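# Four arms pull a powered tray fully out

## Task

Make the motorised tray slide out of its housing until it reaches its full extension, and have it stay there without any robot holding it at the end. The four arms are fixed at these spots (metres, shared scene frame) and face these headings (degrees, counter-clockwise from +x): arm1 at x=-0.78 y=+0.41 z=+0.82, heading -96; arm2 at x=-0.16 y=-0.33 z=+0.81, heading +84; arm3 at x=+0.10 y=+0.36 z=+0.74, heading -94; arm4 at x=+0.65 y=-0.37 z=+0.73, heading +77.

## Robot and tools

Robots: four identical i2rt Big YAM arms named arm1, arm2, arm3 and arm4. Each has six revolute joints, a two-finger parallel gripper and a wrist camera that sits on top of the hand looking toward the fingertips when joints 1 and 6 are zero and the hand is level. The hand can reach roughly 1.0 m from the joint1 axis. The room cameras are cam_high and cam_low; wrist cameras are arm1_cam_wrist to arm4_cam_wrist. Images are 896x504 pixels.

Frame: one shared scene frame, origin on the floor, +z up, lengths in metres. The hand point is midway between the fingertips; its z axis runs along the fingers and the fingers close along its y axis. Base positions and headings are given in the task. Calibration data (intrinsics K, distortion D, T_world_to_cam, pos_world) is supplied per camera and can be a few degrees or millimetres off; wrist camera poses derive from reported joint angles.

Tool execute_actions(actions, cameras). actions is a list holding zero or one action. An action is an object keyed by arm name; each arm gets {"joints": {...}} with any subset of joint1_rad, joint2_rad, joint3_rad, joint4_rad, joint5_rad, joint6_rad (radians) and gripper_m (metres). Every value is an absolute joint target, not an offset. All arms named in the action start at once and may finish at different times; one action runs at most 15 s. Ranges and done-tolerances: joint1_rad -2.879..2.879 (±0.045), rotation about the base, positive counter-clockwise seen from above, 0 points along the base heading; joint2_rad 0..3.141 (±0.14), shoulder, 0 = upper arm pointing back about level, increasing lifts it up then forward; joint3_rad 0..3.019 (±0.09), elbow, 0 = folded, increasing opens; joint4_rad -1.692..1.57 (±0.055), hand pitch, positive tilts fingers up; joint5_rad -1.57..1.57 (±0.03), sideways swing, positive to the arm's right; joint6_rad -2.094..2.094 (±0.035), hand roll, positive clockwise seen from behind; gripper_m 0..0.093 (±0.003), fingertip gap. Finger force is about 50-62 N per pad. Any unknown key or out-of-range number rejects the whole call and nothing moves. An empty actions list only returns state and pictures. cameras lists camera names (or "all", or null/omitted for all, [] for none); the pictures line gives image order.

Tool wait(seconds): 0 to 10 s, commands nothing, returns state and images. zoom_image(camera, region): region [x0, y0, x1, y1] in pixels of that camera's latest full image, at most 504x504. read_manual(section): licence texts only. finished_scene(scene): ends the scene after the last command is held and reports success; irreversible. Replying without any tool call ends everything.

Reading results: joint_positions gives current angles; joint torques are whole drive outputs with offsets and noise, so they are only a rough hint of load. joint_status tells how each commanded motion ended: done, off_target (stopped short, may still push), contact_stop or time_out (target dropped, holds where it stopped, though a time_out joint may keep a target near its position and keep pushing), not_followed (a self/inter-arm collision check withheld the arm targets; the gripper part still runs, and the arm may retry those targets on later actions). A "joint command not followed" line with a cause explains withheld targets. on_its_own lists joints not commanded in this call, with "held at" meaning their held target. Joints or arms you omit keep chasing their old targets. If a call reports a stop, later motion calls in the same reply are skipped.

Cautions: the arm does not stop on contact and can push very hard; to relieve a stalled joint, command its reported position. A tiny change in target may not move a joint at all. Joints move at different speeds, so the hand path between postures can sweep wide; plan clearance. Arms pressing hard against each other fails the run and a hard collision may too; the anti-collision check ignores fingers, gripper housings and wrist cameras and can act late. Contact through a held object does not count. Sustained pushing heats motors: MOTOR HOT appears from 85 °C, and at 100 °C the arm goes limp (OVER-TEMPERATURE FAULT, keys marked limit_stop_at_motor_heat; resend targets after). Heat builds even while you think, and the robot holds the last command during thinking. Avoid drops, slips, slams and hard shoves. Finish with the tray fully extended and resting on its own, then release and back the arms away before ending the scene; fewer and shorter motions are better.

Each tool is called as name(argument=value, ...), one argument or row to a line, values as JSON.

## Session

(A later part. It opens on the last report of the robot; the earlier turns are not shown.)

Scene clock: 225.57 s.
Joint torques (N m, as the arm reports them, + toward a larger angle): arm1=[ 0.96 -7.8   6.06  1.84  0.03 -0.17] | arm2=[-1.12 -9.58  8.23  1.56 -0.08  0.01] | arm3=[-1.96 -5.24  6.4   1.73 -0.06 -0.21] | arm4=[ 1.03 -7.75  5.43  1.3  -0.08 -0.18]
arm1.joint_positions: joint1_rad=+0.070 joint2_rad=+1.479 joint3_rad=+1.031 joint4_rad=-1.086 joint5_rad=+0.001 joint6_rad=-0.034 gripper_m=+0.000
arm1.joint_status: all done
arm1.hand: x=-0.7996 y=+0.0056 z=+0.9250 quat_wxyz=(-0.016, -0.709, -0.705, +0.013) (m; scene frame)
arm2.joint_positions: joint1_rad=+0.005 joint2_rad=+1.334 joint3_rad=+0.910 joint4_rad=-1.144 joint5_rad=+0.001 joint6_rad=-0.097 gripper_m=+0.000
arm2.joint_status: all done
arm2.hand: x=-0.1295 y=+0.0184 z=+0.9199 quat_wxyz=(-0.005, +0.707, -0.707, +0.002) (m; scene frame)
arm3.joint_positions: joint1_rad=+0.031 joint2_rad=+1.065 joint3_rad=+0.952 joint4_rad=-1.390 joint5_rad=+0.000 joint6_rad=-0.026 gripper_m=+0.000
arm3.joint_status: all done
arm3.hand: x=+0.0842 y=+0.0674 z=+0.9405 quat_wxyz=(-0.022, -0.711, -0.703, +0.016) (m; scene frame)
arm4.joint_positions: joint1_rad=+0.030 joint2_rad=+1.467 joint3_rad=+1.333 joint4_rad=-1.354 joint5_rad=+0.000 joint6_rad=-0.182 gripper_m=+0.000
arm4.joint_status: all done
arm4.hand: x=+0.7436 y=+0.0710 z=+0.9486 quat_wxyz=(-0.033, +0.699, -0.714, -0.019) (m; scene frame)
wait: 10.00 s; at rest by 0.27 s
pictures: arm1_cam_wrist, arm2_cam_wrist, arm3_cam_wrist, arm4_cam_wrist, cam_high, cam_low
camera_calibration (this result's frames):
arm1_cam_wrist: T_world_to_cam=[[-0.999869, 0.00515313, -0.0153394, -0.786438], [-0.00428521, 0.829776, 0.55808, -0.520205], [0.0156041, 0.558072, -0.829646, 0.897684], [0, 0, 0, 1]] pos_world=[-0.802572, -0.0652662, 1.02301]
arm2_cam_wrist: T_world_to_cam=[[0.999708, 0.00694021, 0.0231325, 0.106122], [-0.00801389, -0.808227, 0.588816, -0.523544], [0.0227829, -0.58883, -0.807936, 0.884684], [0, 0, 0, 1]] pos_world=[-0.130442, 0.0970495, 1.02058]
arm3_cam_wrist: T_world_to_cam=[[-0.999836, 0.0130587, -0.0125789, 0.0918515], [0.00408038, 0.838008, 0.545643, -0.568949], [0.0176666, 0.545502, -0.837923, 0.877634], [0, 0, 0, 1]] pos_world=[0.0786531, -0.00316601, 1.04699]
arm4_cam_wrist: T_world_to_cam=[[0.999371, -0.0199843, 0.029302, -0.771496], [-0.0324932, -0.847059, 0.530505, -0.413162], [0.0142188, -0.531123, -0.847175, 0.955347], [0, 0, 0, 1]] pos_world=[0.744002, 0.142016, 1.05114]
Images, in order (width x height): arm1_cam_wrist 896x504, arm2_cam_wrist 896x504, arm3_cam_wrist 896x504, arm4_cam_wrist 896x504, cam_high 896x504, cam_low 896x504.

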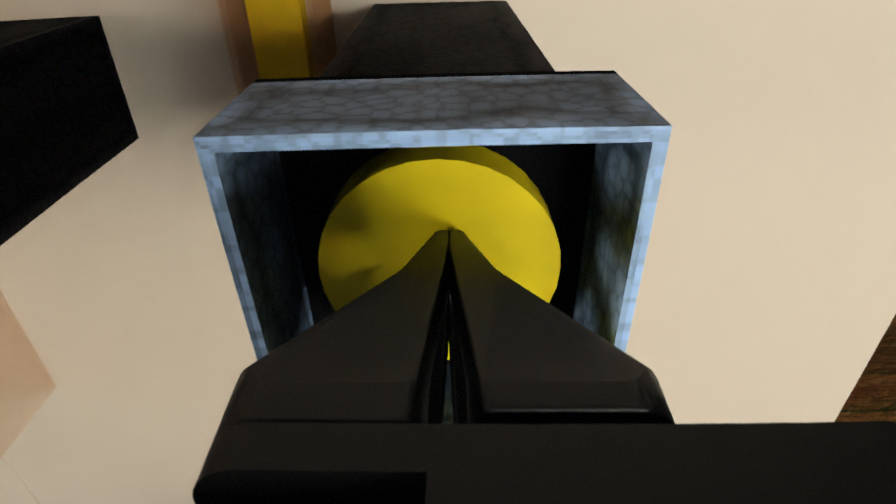

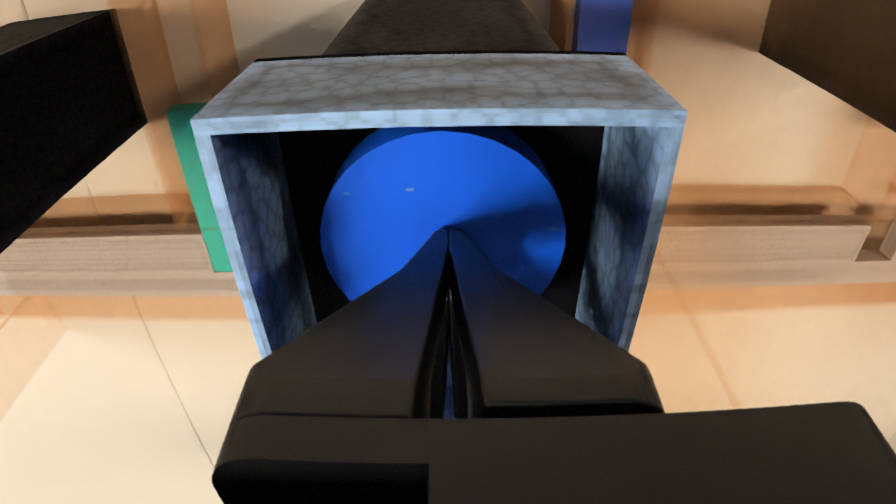

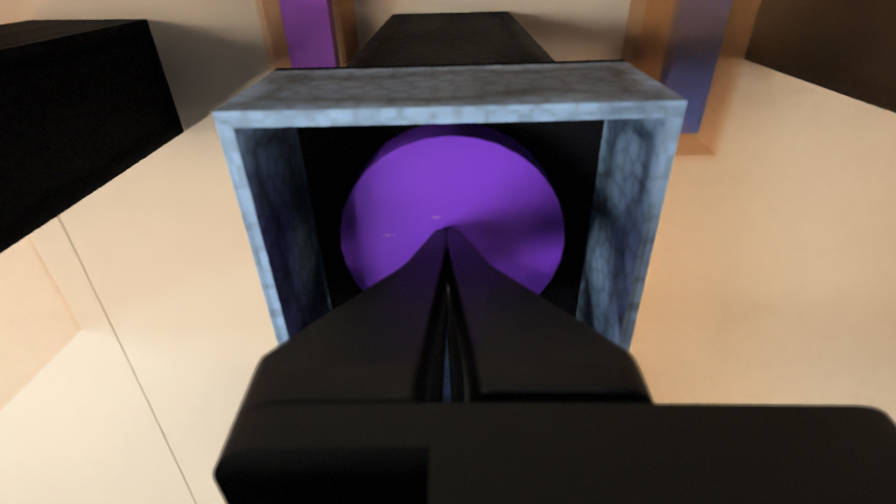

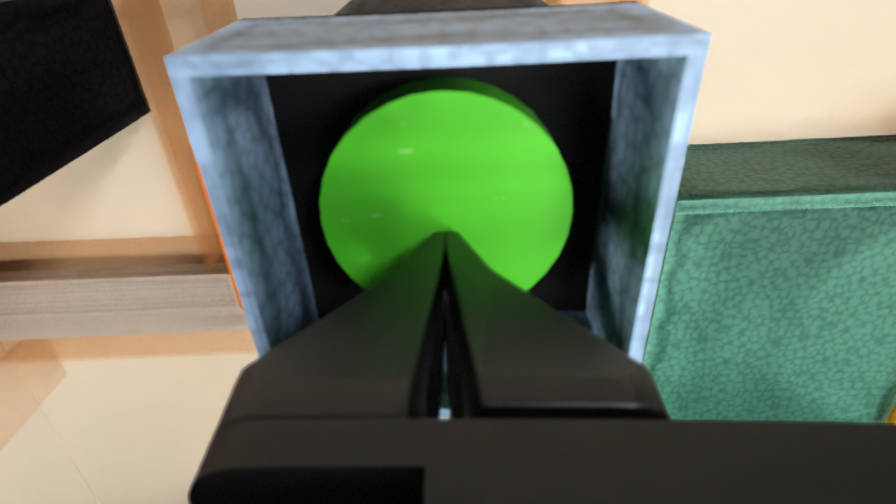

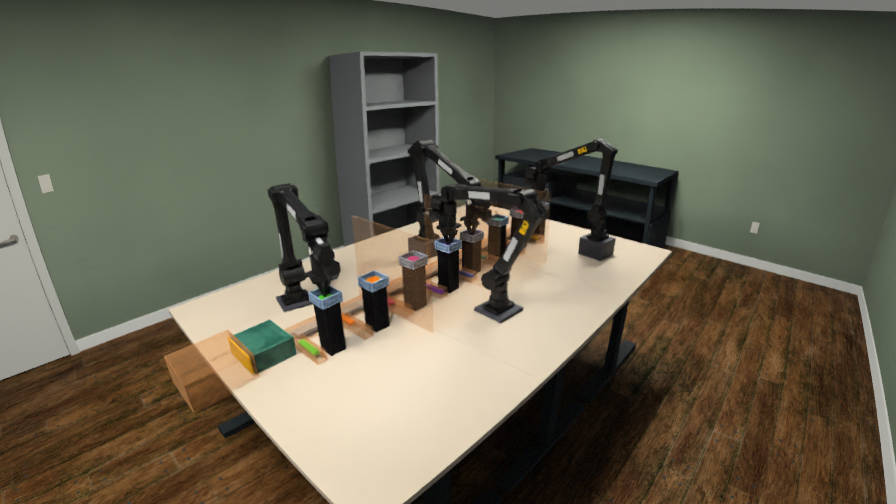

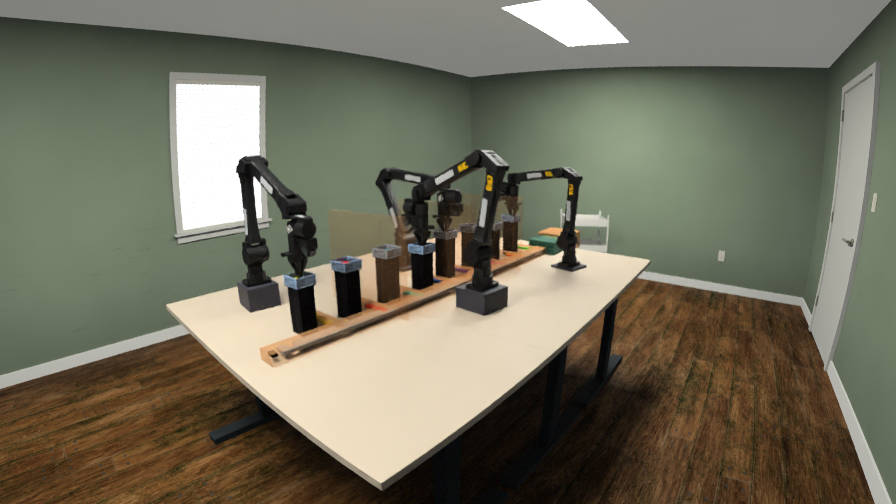

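wait(
  seconds=10,
)

wait(
  seconds=4,
)

execute_actions(
  actions=[
    {"arm1": {"joints": {"joint1_rad": 0.076, "joint2_rad": 1.405, "joint3_rad": 1.185, "joint4_rad": -1.328}}},
  ],
  cameras=[],
)

execute_actions(
  actions=[
    {"arm1": {"joints": {"joint1_rad": 0.5853, "joint2_rad": 1.5349, "joint3_rad": 1.31, "joint4_rad": -1.3069, "joint6_rad": 0.48}}},
  ],
  cameras=[],
)

execute_actions(
  actions=[
    {"arm1": {"joints": {"joint1_rad": 0.5853, "joint2_rad": 1.6111, "joint3_rad": 1.1371, "joint4_rad": -1.0968}}},
  ],
  cameras=["arm1_cam_wrist"],
)

Scene clock: 235.77 s.
Joint torques (N m, as the arm reports them, + toward a larger angle): arm1=[ 1.03 -7.88  6.13  1.87  0.01 -0.16] | arm2=[-0.9  -9.72  8.4   1.54 -0.12  0.04] | arm3=[-2.06 -5.14  6.39  1.75 -0.06 -0.22] | arm4=[ 1.07 -7.74  5.42  1.3  -0.09 -0.18]
arm1.joint_positions: joint1_rad=+0.070 joint2_rad=+1.479 joint3_rad=+1.031 joint4_rad=-1.086 joint5_rad=+0.001 joint6_rad=-0.034 gripper_m=+0.000
arm1.joint_status: all done
arm1.hand: x=-0.7996 y=+0.0056 z=+0.9250 quat_wxyz=(-0.016, -0.709, -0.705, +0.013) (m; scene frame)
arm2.joint_positions: joint1_rad=+0.005 joint2_rad=+1.334 joint3_rad=+0.910 joint4_rad=-1.144 joint5_rad=+0.001 joint6_rad=-0.097 gripper_m=+0.000
arm2.joint_status: all done
arm2.hand: x=-0.1295 y=+0.0184 z=+0.9199 quat_wxyz=(-0.005, +0.707, -0.707, +0.002) (m; scene frame)
arm3.joint_positions: joint1_rad=+0.031 joint2_rad=+1.065 joint3_rad=+0.952 joint4_rad=-1.390 joint5_rad=+0.000 joint6_rad=-0.026 gripper_m=+0.000
arm3.joint_status: all done
arm3.hand: x=+0.0842 y=+0.0674 z=+0.9405 quat_wxyz=(-0.022, -0.711, -0.703, +0.016) (m; scene frame)
arm4.joint_positions: joint1_rad=+0.030 joint2_rad=+1.467 joint3_rad=+1.333 joint4_rad=-1.354 joint5_rad=+0.000 joint6_rad=-0.182 gripper_m=+0.000
arm4.joint_status: all done
arm4.hand: x=+0.7436 y=+0.0710 z=+0.9486 quat_wxyz=(-0.033, +0.699, -0.714, -0.019) (m; scene frame)
wait: 10.00 s; at rest by 0.07 s
pictures: arm1_cam_wrist, arm2_cam_wrist, arm3_cam_wrist, arm4_cam_wrist, cam_high, cam_low
camera_calibration (this result's frames):
arm1_cam_wrist: T_world_to_cam=[[-0.999869, 0.00515313, -0.0153394, -0.786438], [-0.00428521, 0.829776, 0.55808, -0.520205], [0.0156041, 0.558072, -0.829646, 0.897684], [0, 0, 0, 1]] pos_world=[-0.802572, -0.0652662, 1.02301]
arm2_cam_wrist: T_world_to_cam=[[0.999708, 0.00694021, 0.0231325, 0.106122], [-0.00801389, -0.808227, 0.588816, -0.523544], [0.0227829, -0.58883, -0.807936, 0.884684], [0, 0, 0, 1]] pos_world=[-0.130442, 0.0970495, 1.02058]
arm3_cam_wrist: T_world_to_cam=[[-0.999836, 0.0130587, -0.0125789, 0.0918515], [0.00408038, 0.838008, 0.545643, -0.568949], [0.0176666, 0.545502, -0.837923, 0.877634], [0, 0, 0, 1]] pos_world=[0.0786531, -0.00316601, 1.04699]
arm4_cam_wrist: T_world_to_cam=[[0.999371, -0.0199843, 0.029302, -0.771496], [-0.0324932, -0.847059, 0.530505, -0.413162], [0.0142188, -0.531123, -0.847175, 0.955347], [0, 0, 0, 1]] pos_world=[0.744002, 0.142016, 1.05114]
Images, in order (width x height): arm1_cam_wrist 896x504, arm2_cam_wrist 896x504, arm3_cam_wrist 896x504, arm4_cam_wrist 896x504, cam_high 896x504, cam_low 896x504.

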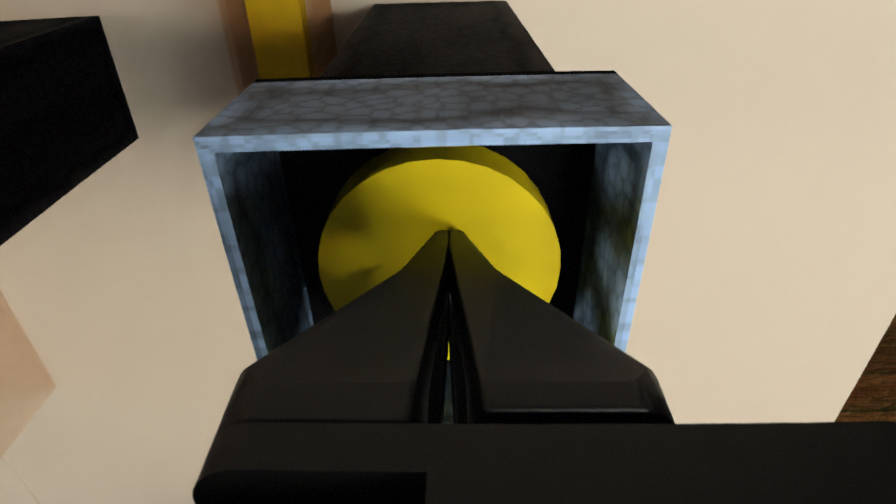

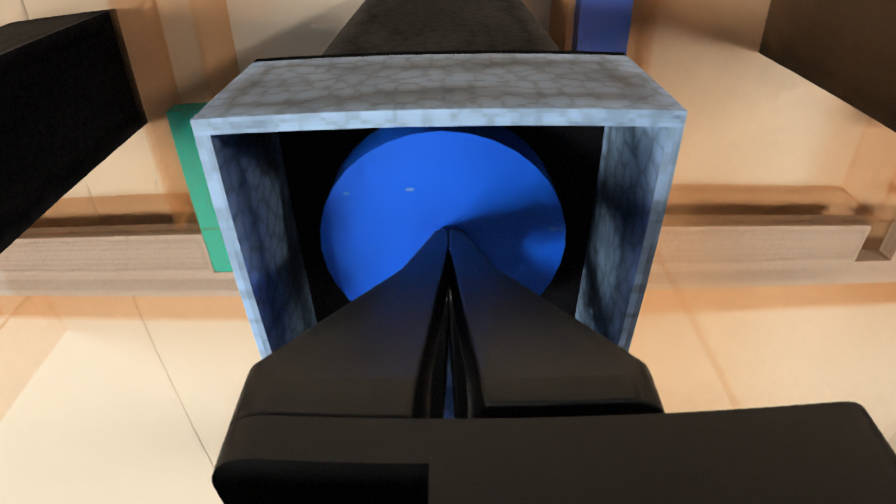

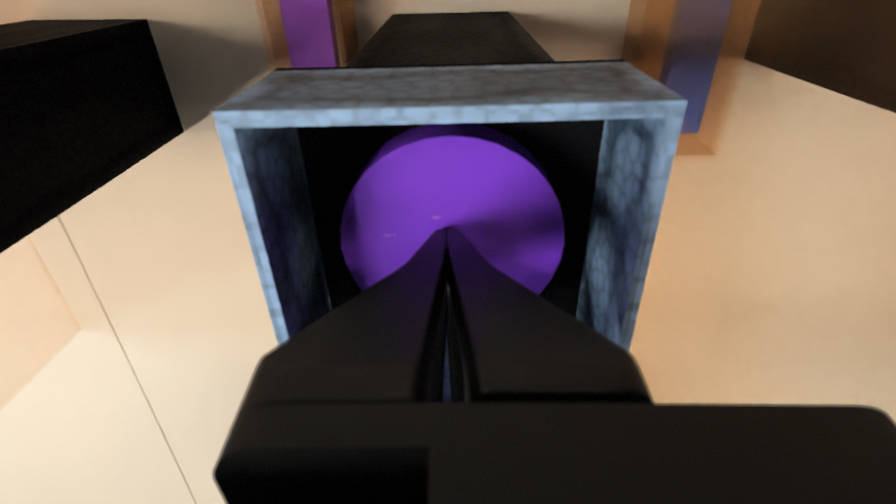

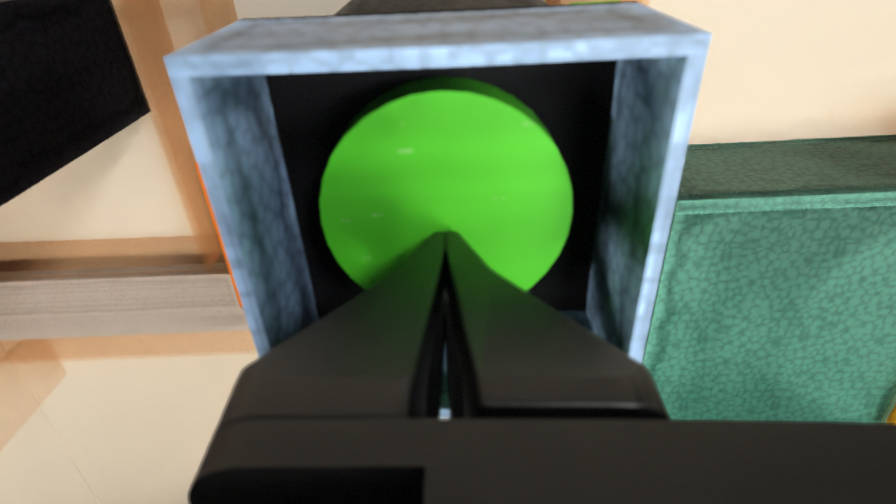

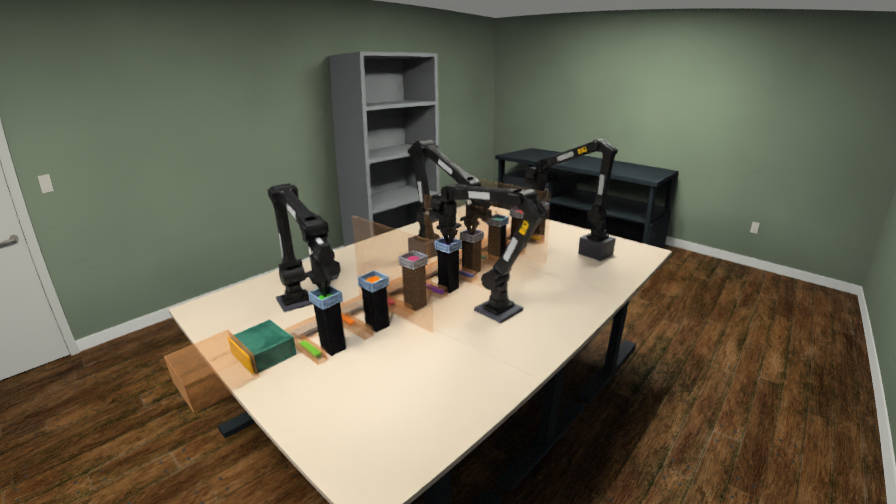

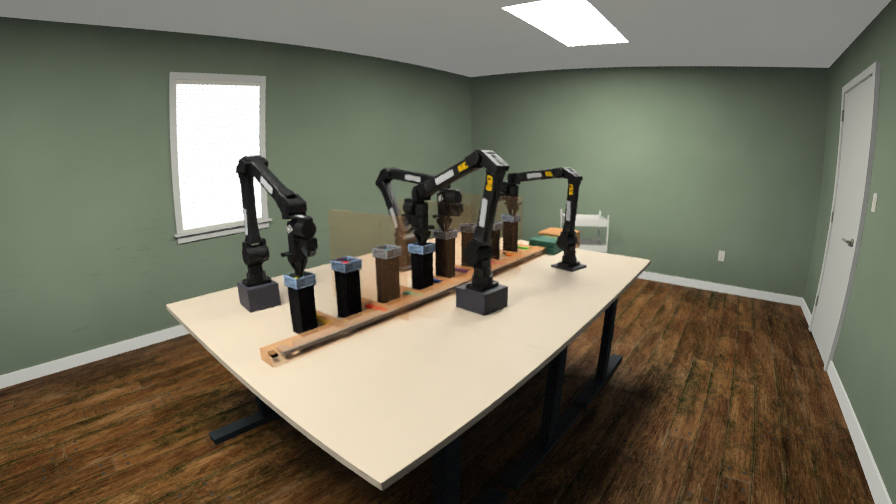

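Scene clock: 239.77 s.
Joint torques (N m, as the arm reports them, + toward a larger angle): arm1=[ 0.97 -7.77  6.07  1.82  0.03 -0.16] | arm2=[ -1.23 -10.03   8.25   1.58  -0.09   0.  ] | arm3=[-2.03 -5.21  6.38  1.74 -0.06 -0.23] | arm4=[ 1.05 -7.77  5.42  1.31 -0.09 -0.18]
arm1.joint_positions: joint1_rad=+0.070 joint2_rad=+1.479 joint3_rad=+1.031 joint4_rad=-1.086 joint5_rad=+0.001 joint6_rad=-0.034 gripper_m=+0.000
arm1.joint_status: all done
arm1.hand: x=-0.7996 y=+0.0056 z=+0.9250 quat_wxyz=(-0.016, -0.709, -0.705, +0.013) (m; scene frame)
arm2.joint_positions: joint1_rad=+0.005 joint2_rad=+1.334 joint3_rad=+0.910 joint4_rad=-1.144 joint5_rad=+0.001 joint6_rad=-0.097 gripper_m=+0.000
arm2.joint_status: all done
arm2.hand: x=-0.1295 y=+0.0184 z=+0.9199 quat_wxyz=(-0.005, +0.707, -0.707, +0.002) (m; scene frame)
arm3.joint_positions: joint1_rad=+0.031 joint2_rad=+1.065 joint3_rad=+0.952 joint4_rad=-1.390 joint5_rad=+0.000 joint6_rad=-0.026 gripper_m=+0.000
arm3.joint_status: all done
arm3.hand: x=+0.0842 y=+0.0674 z=+0.9405 quat_wxyz=(-0.022, -0.711, -0.703, +0.016) (m; scene frame)
arm4.joint_positions: joint1_rad=+0.030 joint2_rad=+1.467 joint3_rad=+1.333 joint4_rad=-1.354 joint5_rad=+0.000 joint6_rad=-0.182 gripper_m=+0.000
arm4.joint_status: all done
arm4.hand: x=+0.7436 y=+0.0710 z=+0.9486 quat_wxyz=(-0.033, +0.699, -0.714, -0.019) (m; scene frame)
wait: 4.00 s; at rest by 0.27 s
pictures: arm1_cam_wrist, arm2_cam_wrist, arm3_cam_wrist, arm4_cam_wrist, cam_high, cam_low
camera_calibration (this result's frames):
arm1_cam_wrist: T_world_to_cam=[[-0.999869, 0.00515313, -0.0153394, -0.786438], [-0.00428521, 0.829776, 0.55808, -0.520205], [0.0156041, 0.558072, -0.829646, 0.897684], [0, 0, 0, 1]] pos_world=[-0.802572, -0.0652662, 1.02301]
arm2_cam_wrist: T_world_to_cam=[[0.999708, 0.00694021, 0.0231325, 0.106122], [-0.00801389, -0.808227, 0.588816, -0.523544], [0.0227829, -0.58883, -0.807936, 0.884684], [0, 0, 0, 1]] pos_world=[-0.130442, 0.0970495, 1.02058]
arm3_cam_wrist: T_world_to_cam=[[-0.999836, 0.0130587, -0.0125789, 0.0918515], [0.00408038, 0.838008, 0.545643, -0.568949], [0.0176666, 0.545502, -0.837923, 0.877634], [0, 0, 0, 1]] pos_world=[0.0786531, -0.00316601, 1.04699]
arm4_cam_wrist: T_world_to_cam=[[0.999371, -0.0199843, 0.029302, -0.771496], [-0.0324932, -0.847059, 0.530505, -0.413162], [0.0142188, -0.531123, -0.847175, 0.955347], [0, 0, 0, 1]] pos_world=[0.744002, 0.142016, 1.05114]
Images, in order (width x height): arm1_cam_wrist 896x504, arm2_cam_wrist 896x504, arm3_cam_wrist 896x504, arm4_cam_wrist 896x504, cam_high 896x504, cam_low 896x504.

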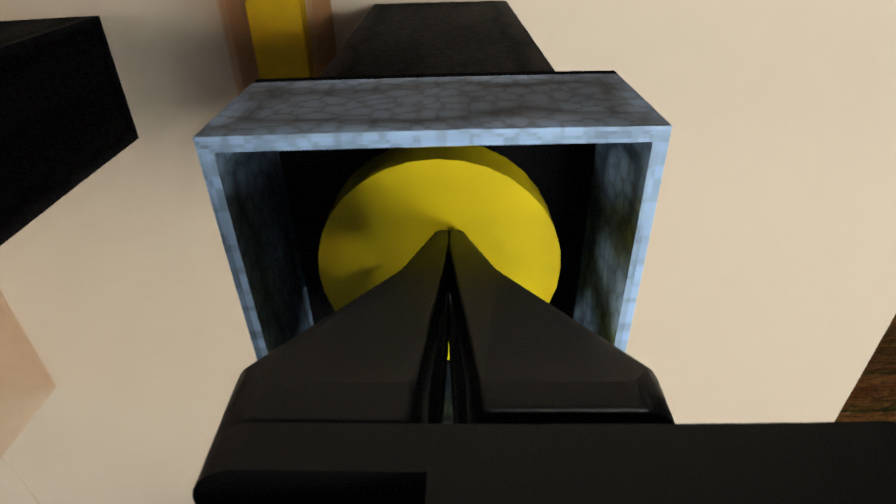

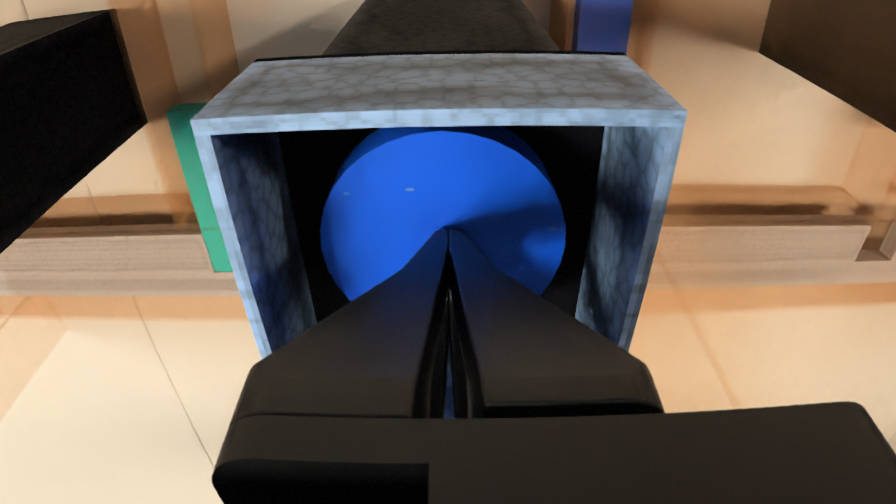

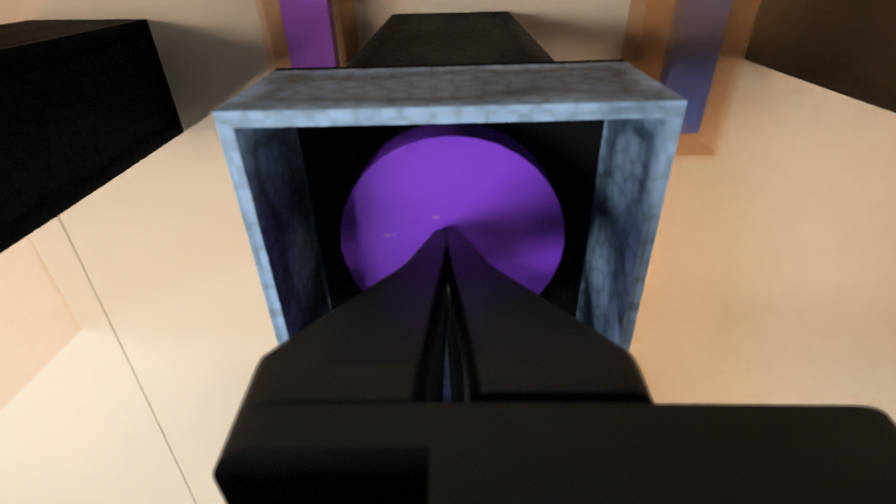

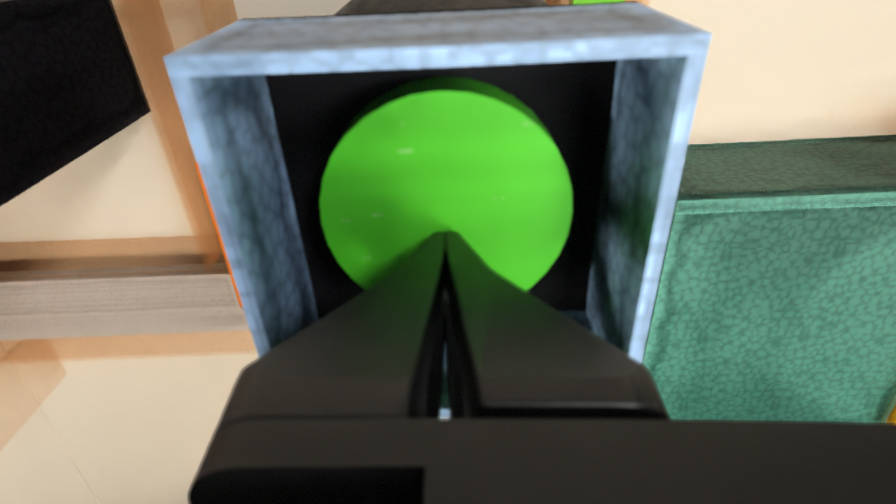

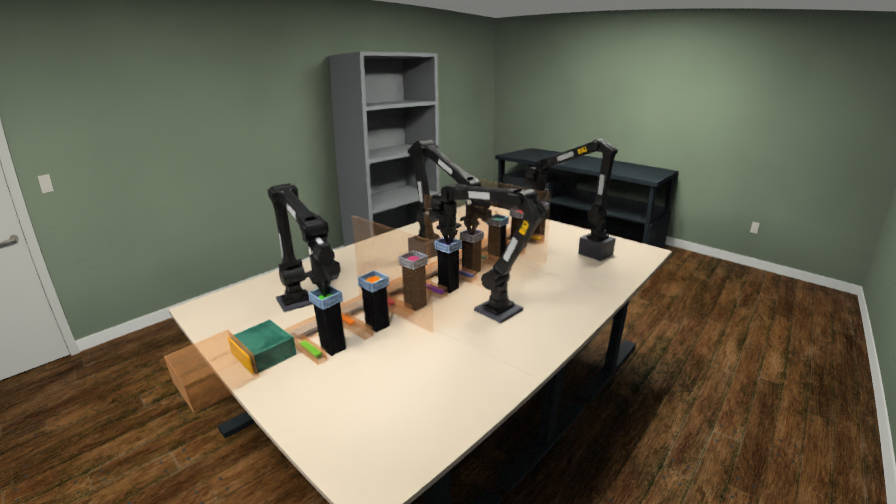

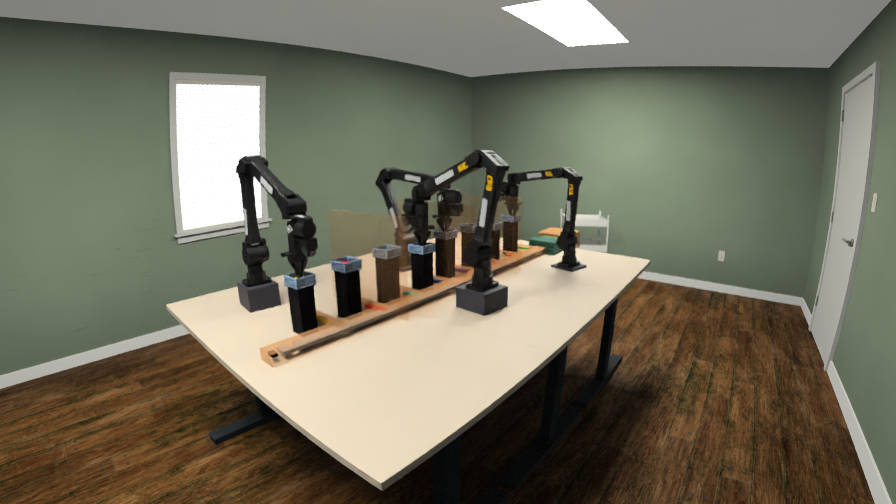

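Scene clock: 240.77 s.
Joint torques (N m, as the arm reports them, + toward a larger angle): arm1=[ 1.   -8.12  9.56  0.52  0.03 -0.18] | arm2=[-1.24 -9.61  8.39  1.52 -0.1   0.04] | arm3=[-2.01 -5.14  6.4   1.78 -0.06 -0.22] | arm4=[ 1.09 -7.72  5.43  1.31 -0.08 -0.18]
arm1.joint_positions: joint1_rad=+0.070 joint2_rad=+1.402 joint3_rad=+1.148 joint4_rad=-1.319 joint5_rad=+0.001 joint6_rad=-0.034 gripper_m=+0.000
arm1.joint_status: all done
arm1.hand: x=-0.7995 y=+0.0198 z=+0.9958 quat_wxyz=(-0.002, -0.709, -0.705, -0.002) (m; scene frame)
arm2.joint_positions: joint1_rad=+0.005 joint2_rad=+1.334 joint3_rad=+0.910 joint4_rad=-1.144 joint5_rad=+0.001 joint6_rad=-0.097 gripper_m=+0.000
arm2.joint_status: not commanded
arm2.hand: x=-0.1295 y=+0.0184 z=+0.9199 quat_wxyz=(-0.005, +0.707, -0.707, +0.002) (m; scene frame)
arm3.joint_positions: joint1_rad=+0.031 joint2_rad=+1.065 joint3_rad=+0.952 joint4_rad=-1.390 joint5_rad=+0.000 joint6_rad=-0.026 gripper_m=+0.000
arm3.joint_status: not commanded
arm3.hand: x=+0.0842 y=+0.0674 z=+0.9405 quat_wxyz=(-0.022, -0.711, -0.703, +0.016) (m; scene frame)
arm4.joint_positions: joint1_rad=+0.030 joint2_rad=+1.467 joint3_rad=+1.333 joint4_rad=-1.354 joint5_rad=+0.000 joint6_rad=-0.182 gripper_m=+0.000
arm4.joint_status: not commanded
arm4.hand: x=+0.7436 y=+0.0710 z=+0.9486 quat_wxyz=(-0.033, +0.699, -0.714, -0.019) (m; scene frame)
pictures: none
No camera images: the call's "cameras" was empty. Leave "cameras" out to get every camera's image.

Scene clock: 242.30 s.
Joint torques (N m, as the arm reports them, + toward a larger angle): arm1=[ -0.03 -10.51  10.     0.92   0.09   0.01] | arm2=[-0.36 -9.95  8.44  1.5  -0.13  0.01] | arm3=[-2.07 -5.16  6.4   1.76 -0.06 -0.21] | arm4=[ 1.07 -7.74  5.41  1.3  -0.09 -0.18]
arm1.joint_positions: joint1_rad=+0.591 joint2_rad=+1.538 joint3_rad=+1.266 joint4_rad=-1.308 joint5_rad=+0.001 joint6_rad=+0.470 gripper_m=+0.000
arm1.joint_status: all done
arm1.hand: x=-0.5786 y=+0.0204 z=+0.9865 quat_wxyz=(+0.001, -0.703, -0.711, -0.002) (m; scene frame)
arm2.joint_positions: joint1_rad=+0.005 joint2_rad=+1.334 joint3_rad=+0.910 joint4_rad=-1.144 joint5_rad=+0.001 joint6_rad=-0.097 gripper_m=+0.000
arm2.joint_status: not commanded
arm2.hand: x=-0.1295 y=+0.0184 z=+0.9199 quat_wxyz=(-0.005, +0.707, -0.707, +0.002) (m; scene frame)
arm3.joint_positions: joint1_rad=+0.031 joint2_rad=+1.065 joint3_rad=+0.952 joint4_rad=-1.390 joint5_rad=+0.000 joint6_rad=-0.026 gripper_m=+0.000
arm3.joint_status: not commanded
arm3.hand: x=+0.0842 y=+0.0674 z=+0.9405 quat_wxyz=(-0.022, -0.711, -0.703, +0.016) (m; scene frame)
arm4.joint_positions: joint1_rad=+0.030 joint2_rad=+1.467 joint3_rad=+1.333 joint4_rad=-1.354 joint5_rad=+0.000 joint6_rad=-0.182 gripper_m=+0.000
arm4.joint_status: not commanded
arm4.hand: x=+0.7436 y=+0.0710 z=+0.9486 quat_wxyz=(-0.033, +0.699, -0.714, -0.019) (m; scene frame)
pictures: none
No camera images: the call's "cameras" was empty. Leave "cameras" out to get every camera's image.

Scene clock: 243.20 s.
Joint torques (N m, as the arm reports them, + toward a larger angle): arm1=[ 0.03 -8.29  5.69  1.77  0.08  0.  ] | arm2=[-0.99 -9.33  8.44  1.62 -0.08  0.01] | arm3=[-2.12 -5.18  6.41  1.77 -0.06 -0.22] | arm4=[ 1.06 -7.77  5.43  1.3  -0.08 -0.18]
arm1.joint_positions: joint1_rad=+0.590 joint2_rad=+1.579 joint3_rad=+1.158 joint4_rad=-1.116 joint5_rad=+0.001 joint6_rad=+0.471 gripper_m=+0.000
arm1.joint_status: all done
arm1.hand: x=-0.5754 y=+0.0142 z=+0.9310 quat_wxyz=(-0.020, -0.704, -0.710, +0.005) (m; scene frame)
arm2.joint_positions: joint1_rad=+0.005 joint2_rad=+1.334 joint3_rad=+0.910 joint4_rad=-1.144 joint5_rad=+0.001 joint6_rad=-0.097 gripper_m=+0.000
arm2.joint_status: not commanded
arm2.hand: x=-0.1295 y=+0.0184 z=+0.9199 quat_wxyz=(-0.005, +0.707, -0.707, +0.002) (m; scene frame)
arm3.joint_positions: joint1_rad=+0.031 joint2_rad=+1.065 joint3_rad=+0.952 joint4_rad=-1.390 joint5_rad=+0.000 joint6_rad=-0.026 gripper_m=+0.000
arm3.joint_status: not commanded
arm3.hand: x=+0.0842 y=+0.0674 z=+0.9405 quat_wxyz=(-0.022, -0.711, -0.703, +0.016) (m; scene frame)
arm4.joint_positions: joint1_rad=+0.030 joint2_rad=+1.467 joint3_rad=+1.333 joint4_rad=-1.354 joint5_rad=+0.000 joint6_rad=-0.182 gripper_m=+0.000
arm4.joint_status: not commanded
arm4.hand: x=+0.7436 y=+0.0710 z=+0.9486 quat_wxyz=(-0.033, +0.699, -0.714, -0.019) (m; scene frame)
pictures: arm1_cam_wrist
camera_calibration (this result's frames):
arm1_cam_wrist: T_world_to_cam=[[-0.999428, -0.0103765, -0.0321881, -0.546073], [-0.0266901, 0.826522, 0.562272, -0.546395], [0.0207697, 0.562809, -0.826326, 0.894187], [0, 0, 0, 1]] pos_world=[-0.578916, -0.0573154, 1.02853]
Images, in order (width x height): arm1_cam_wrist 896x504.

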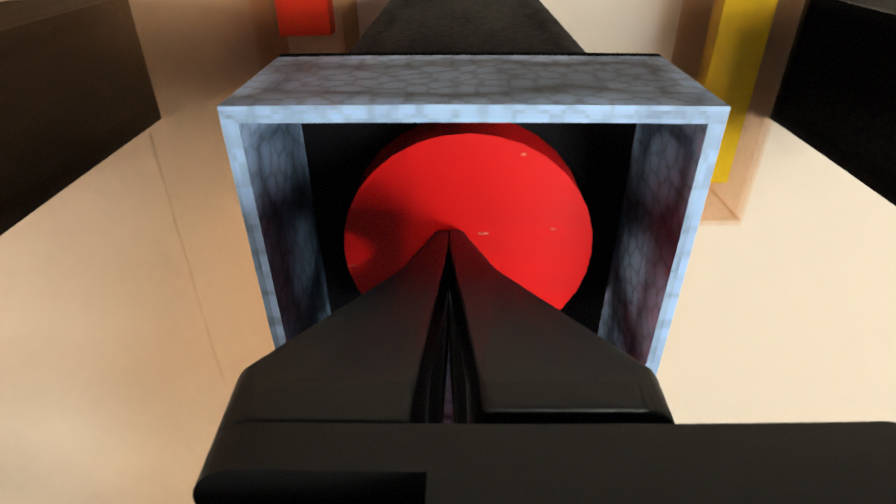

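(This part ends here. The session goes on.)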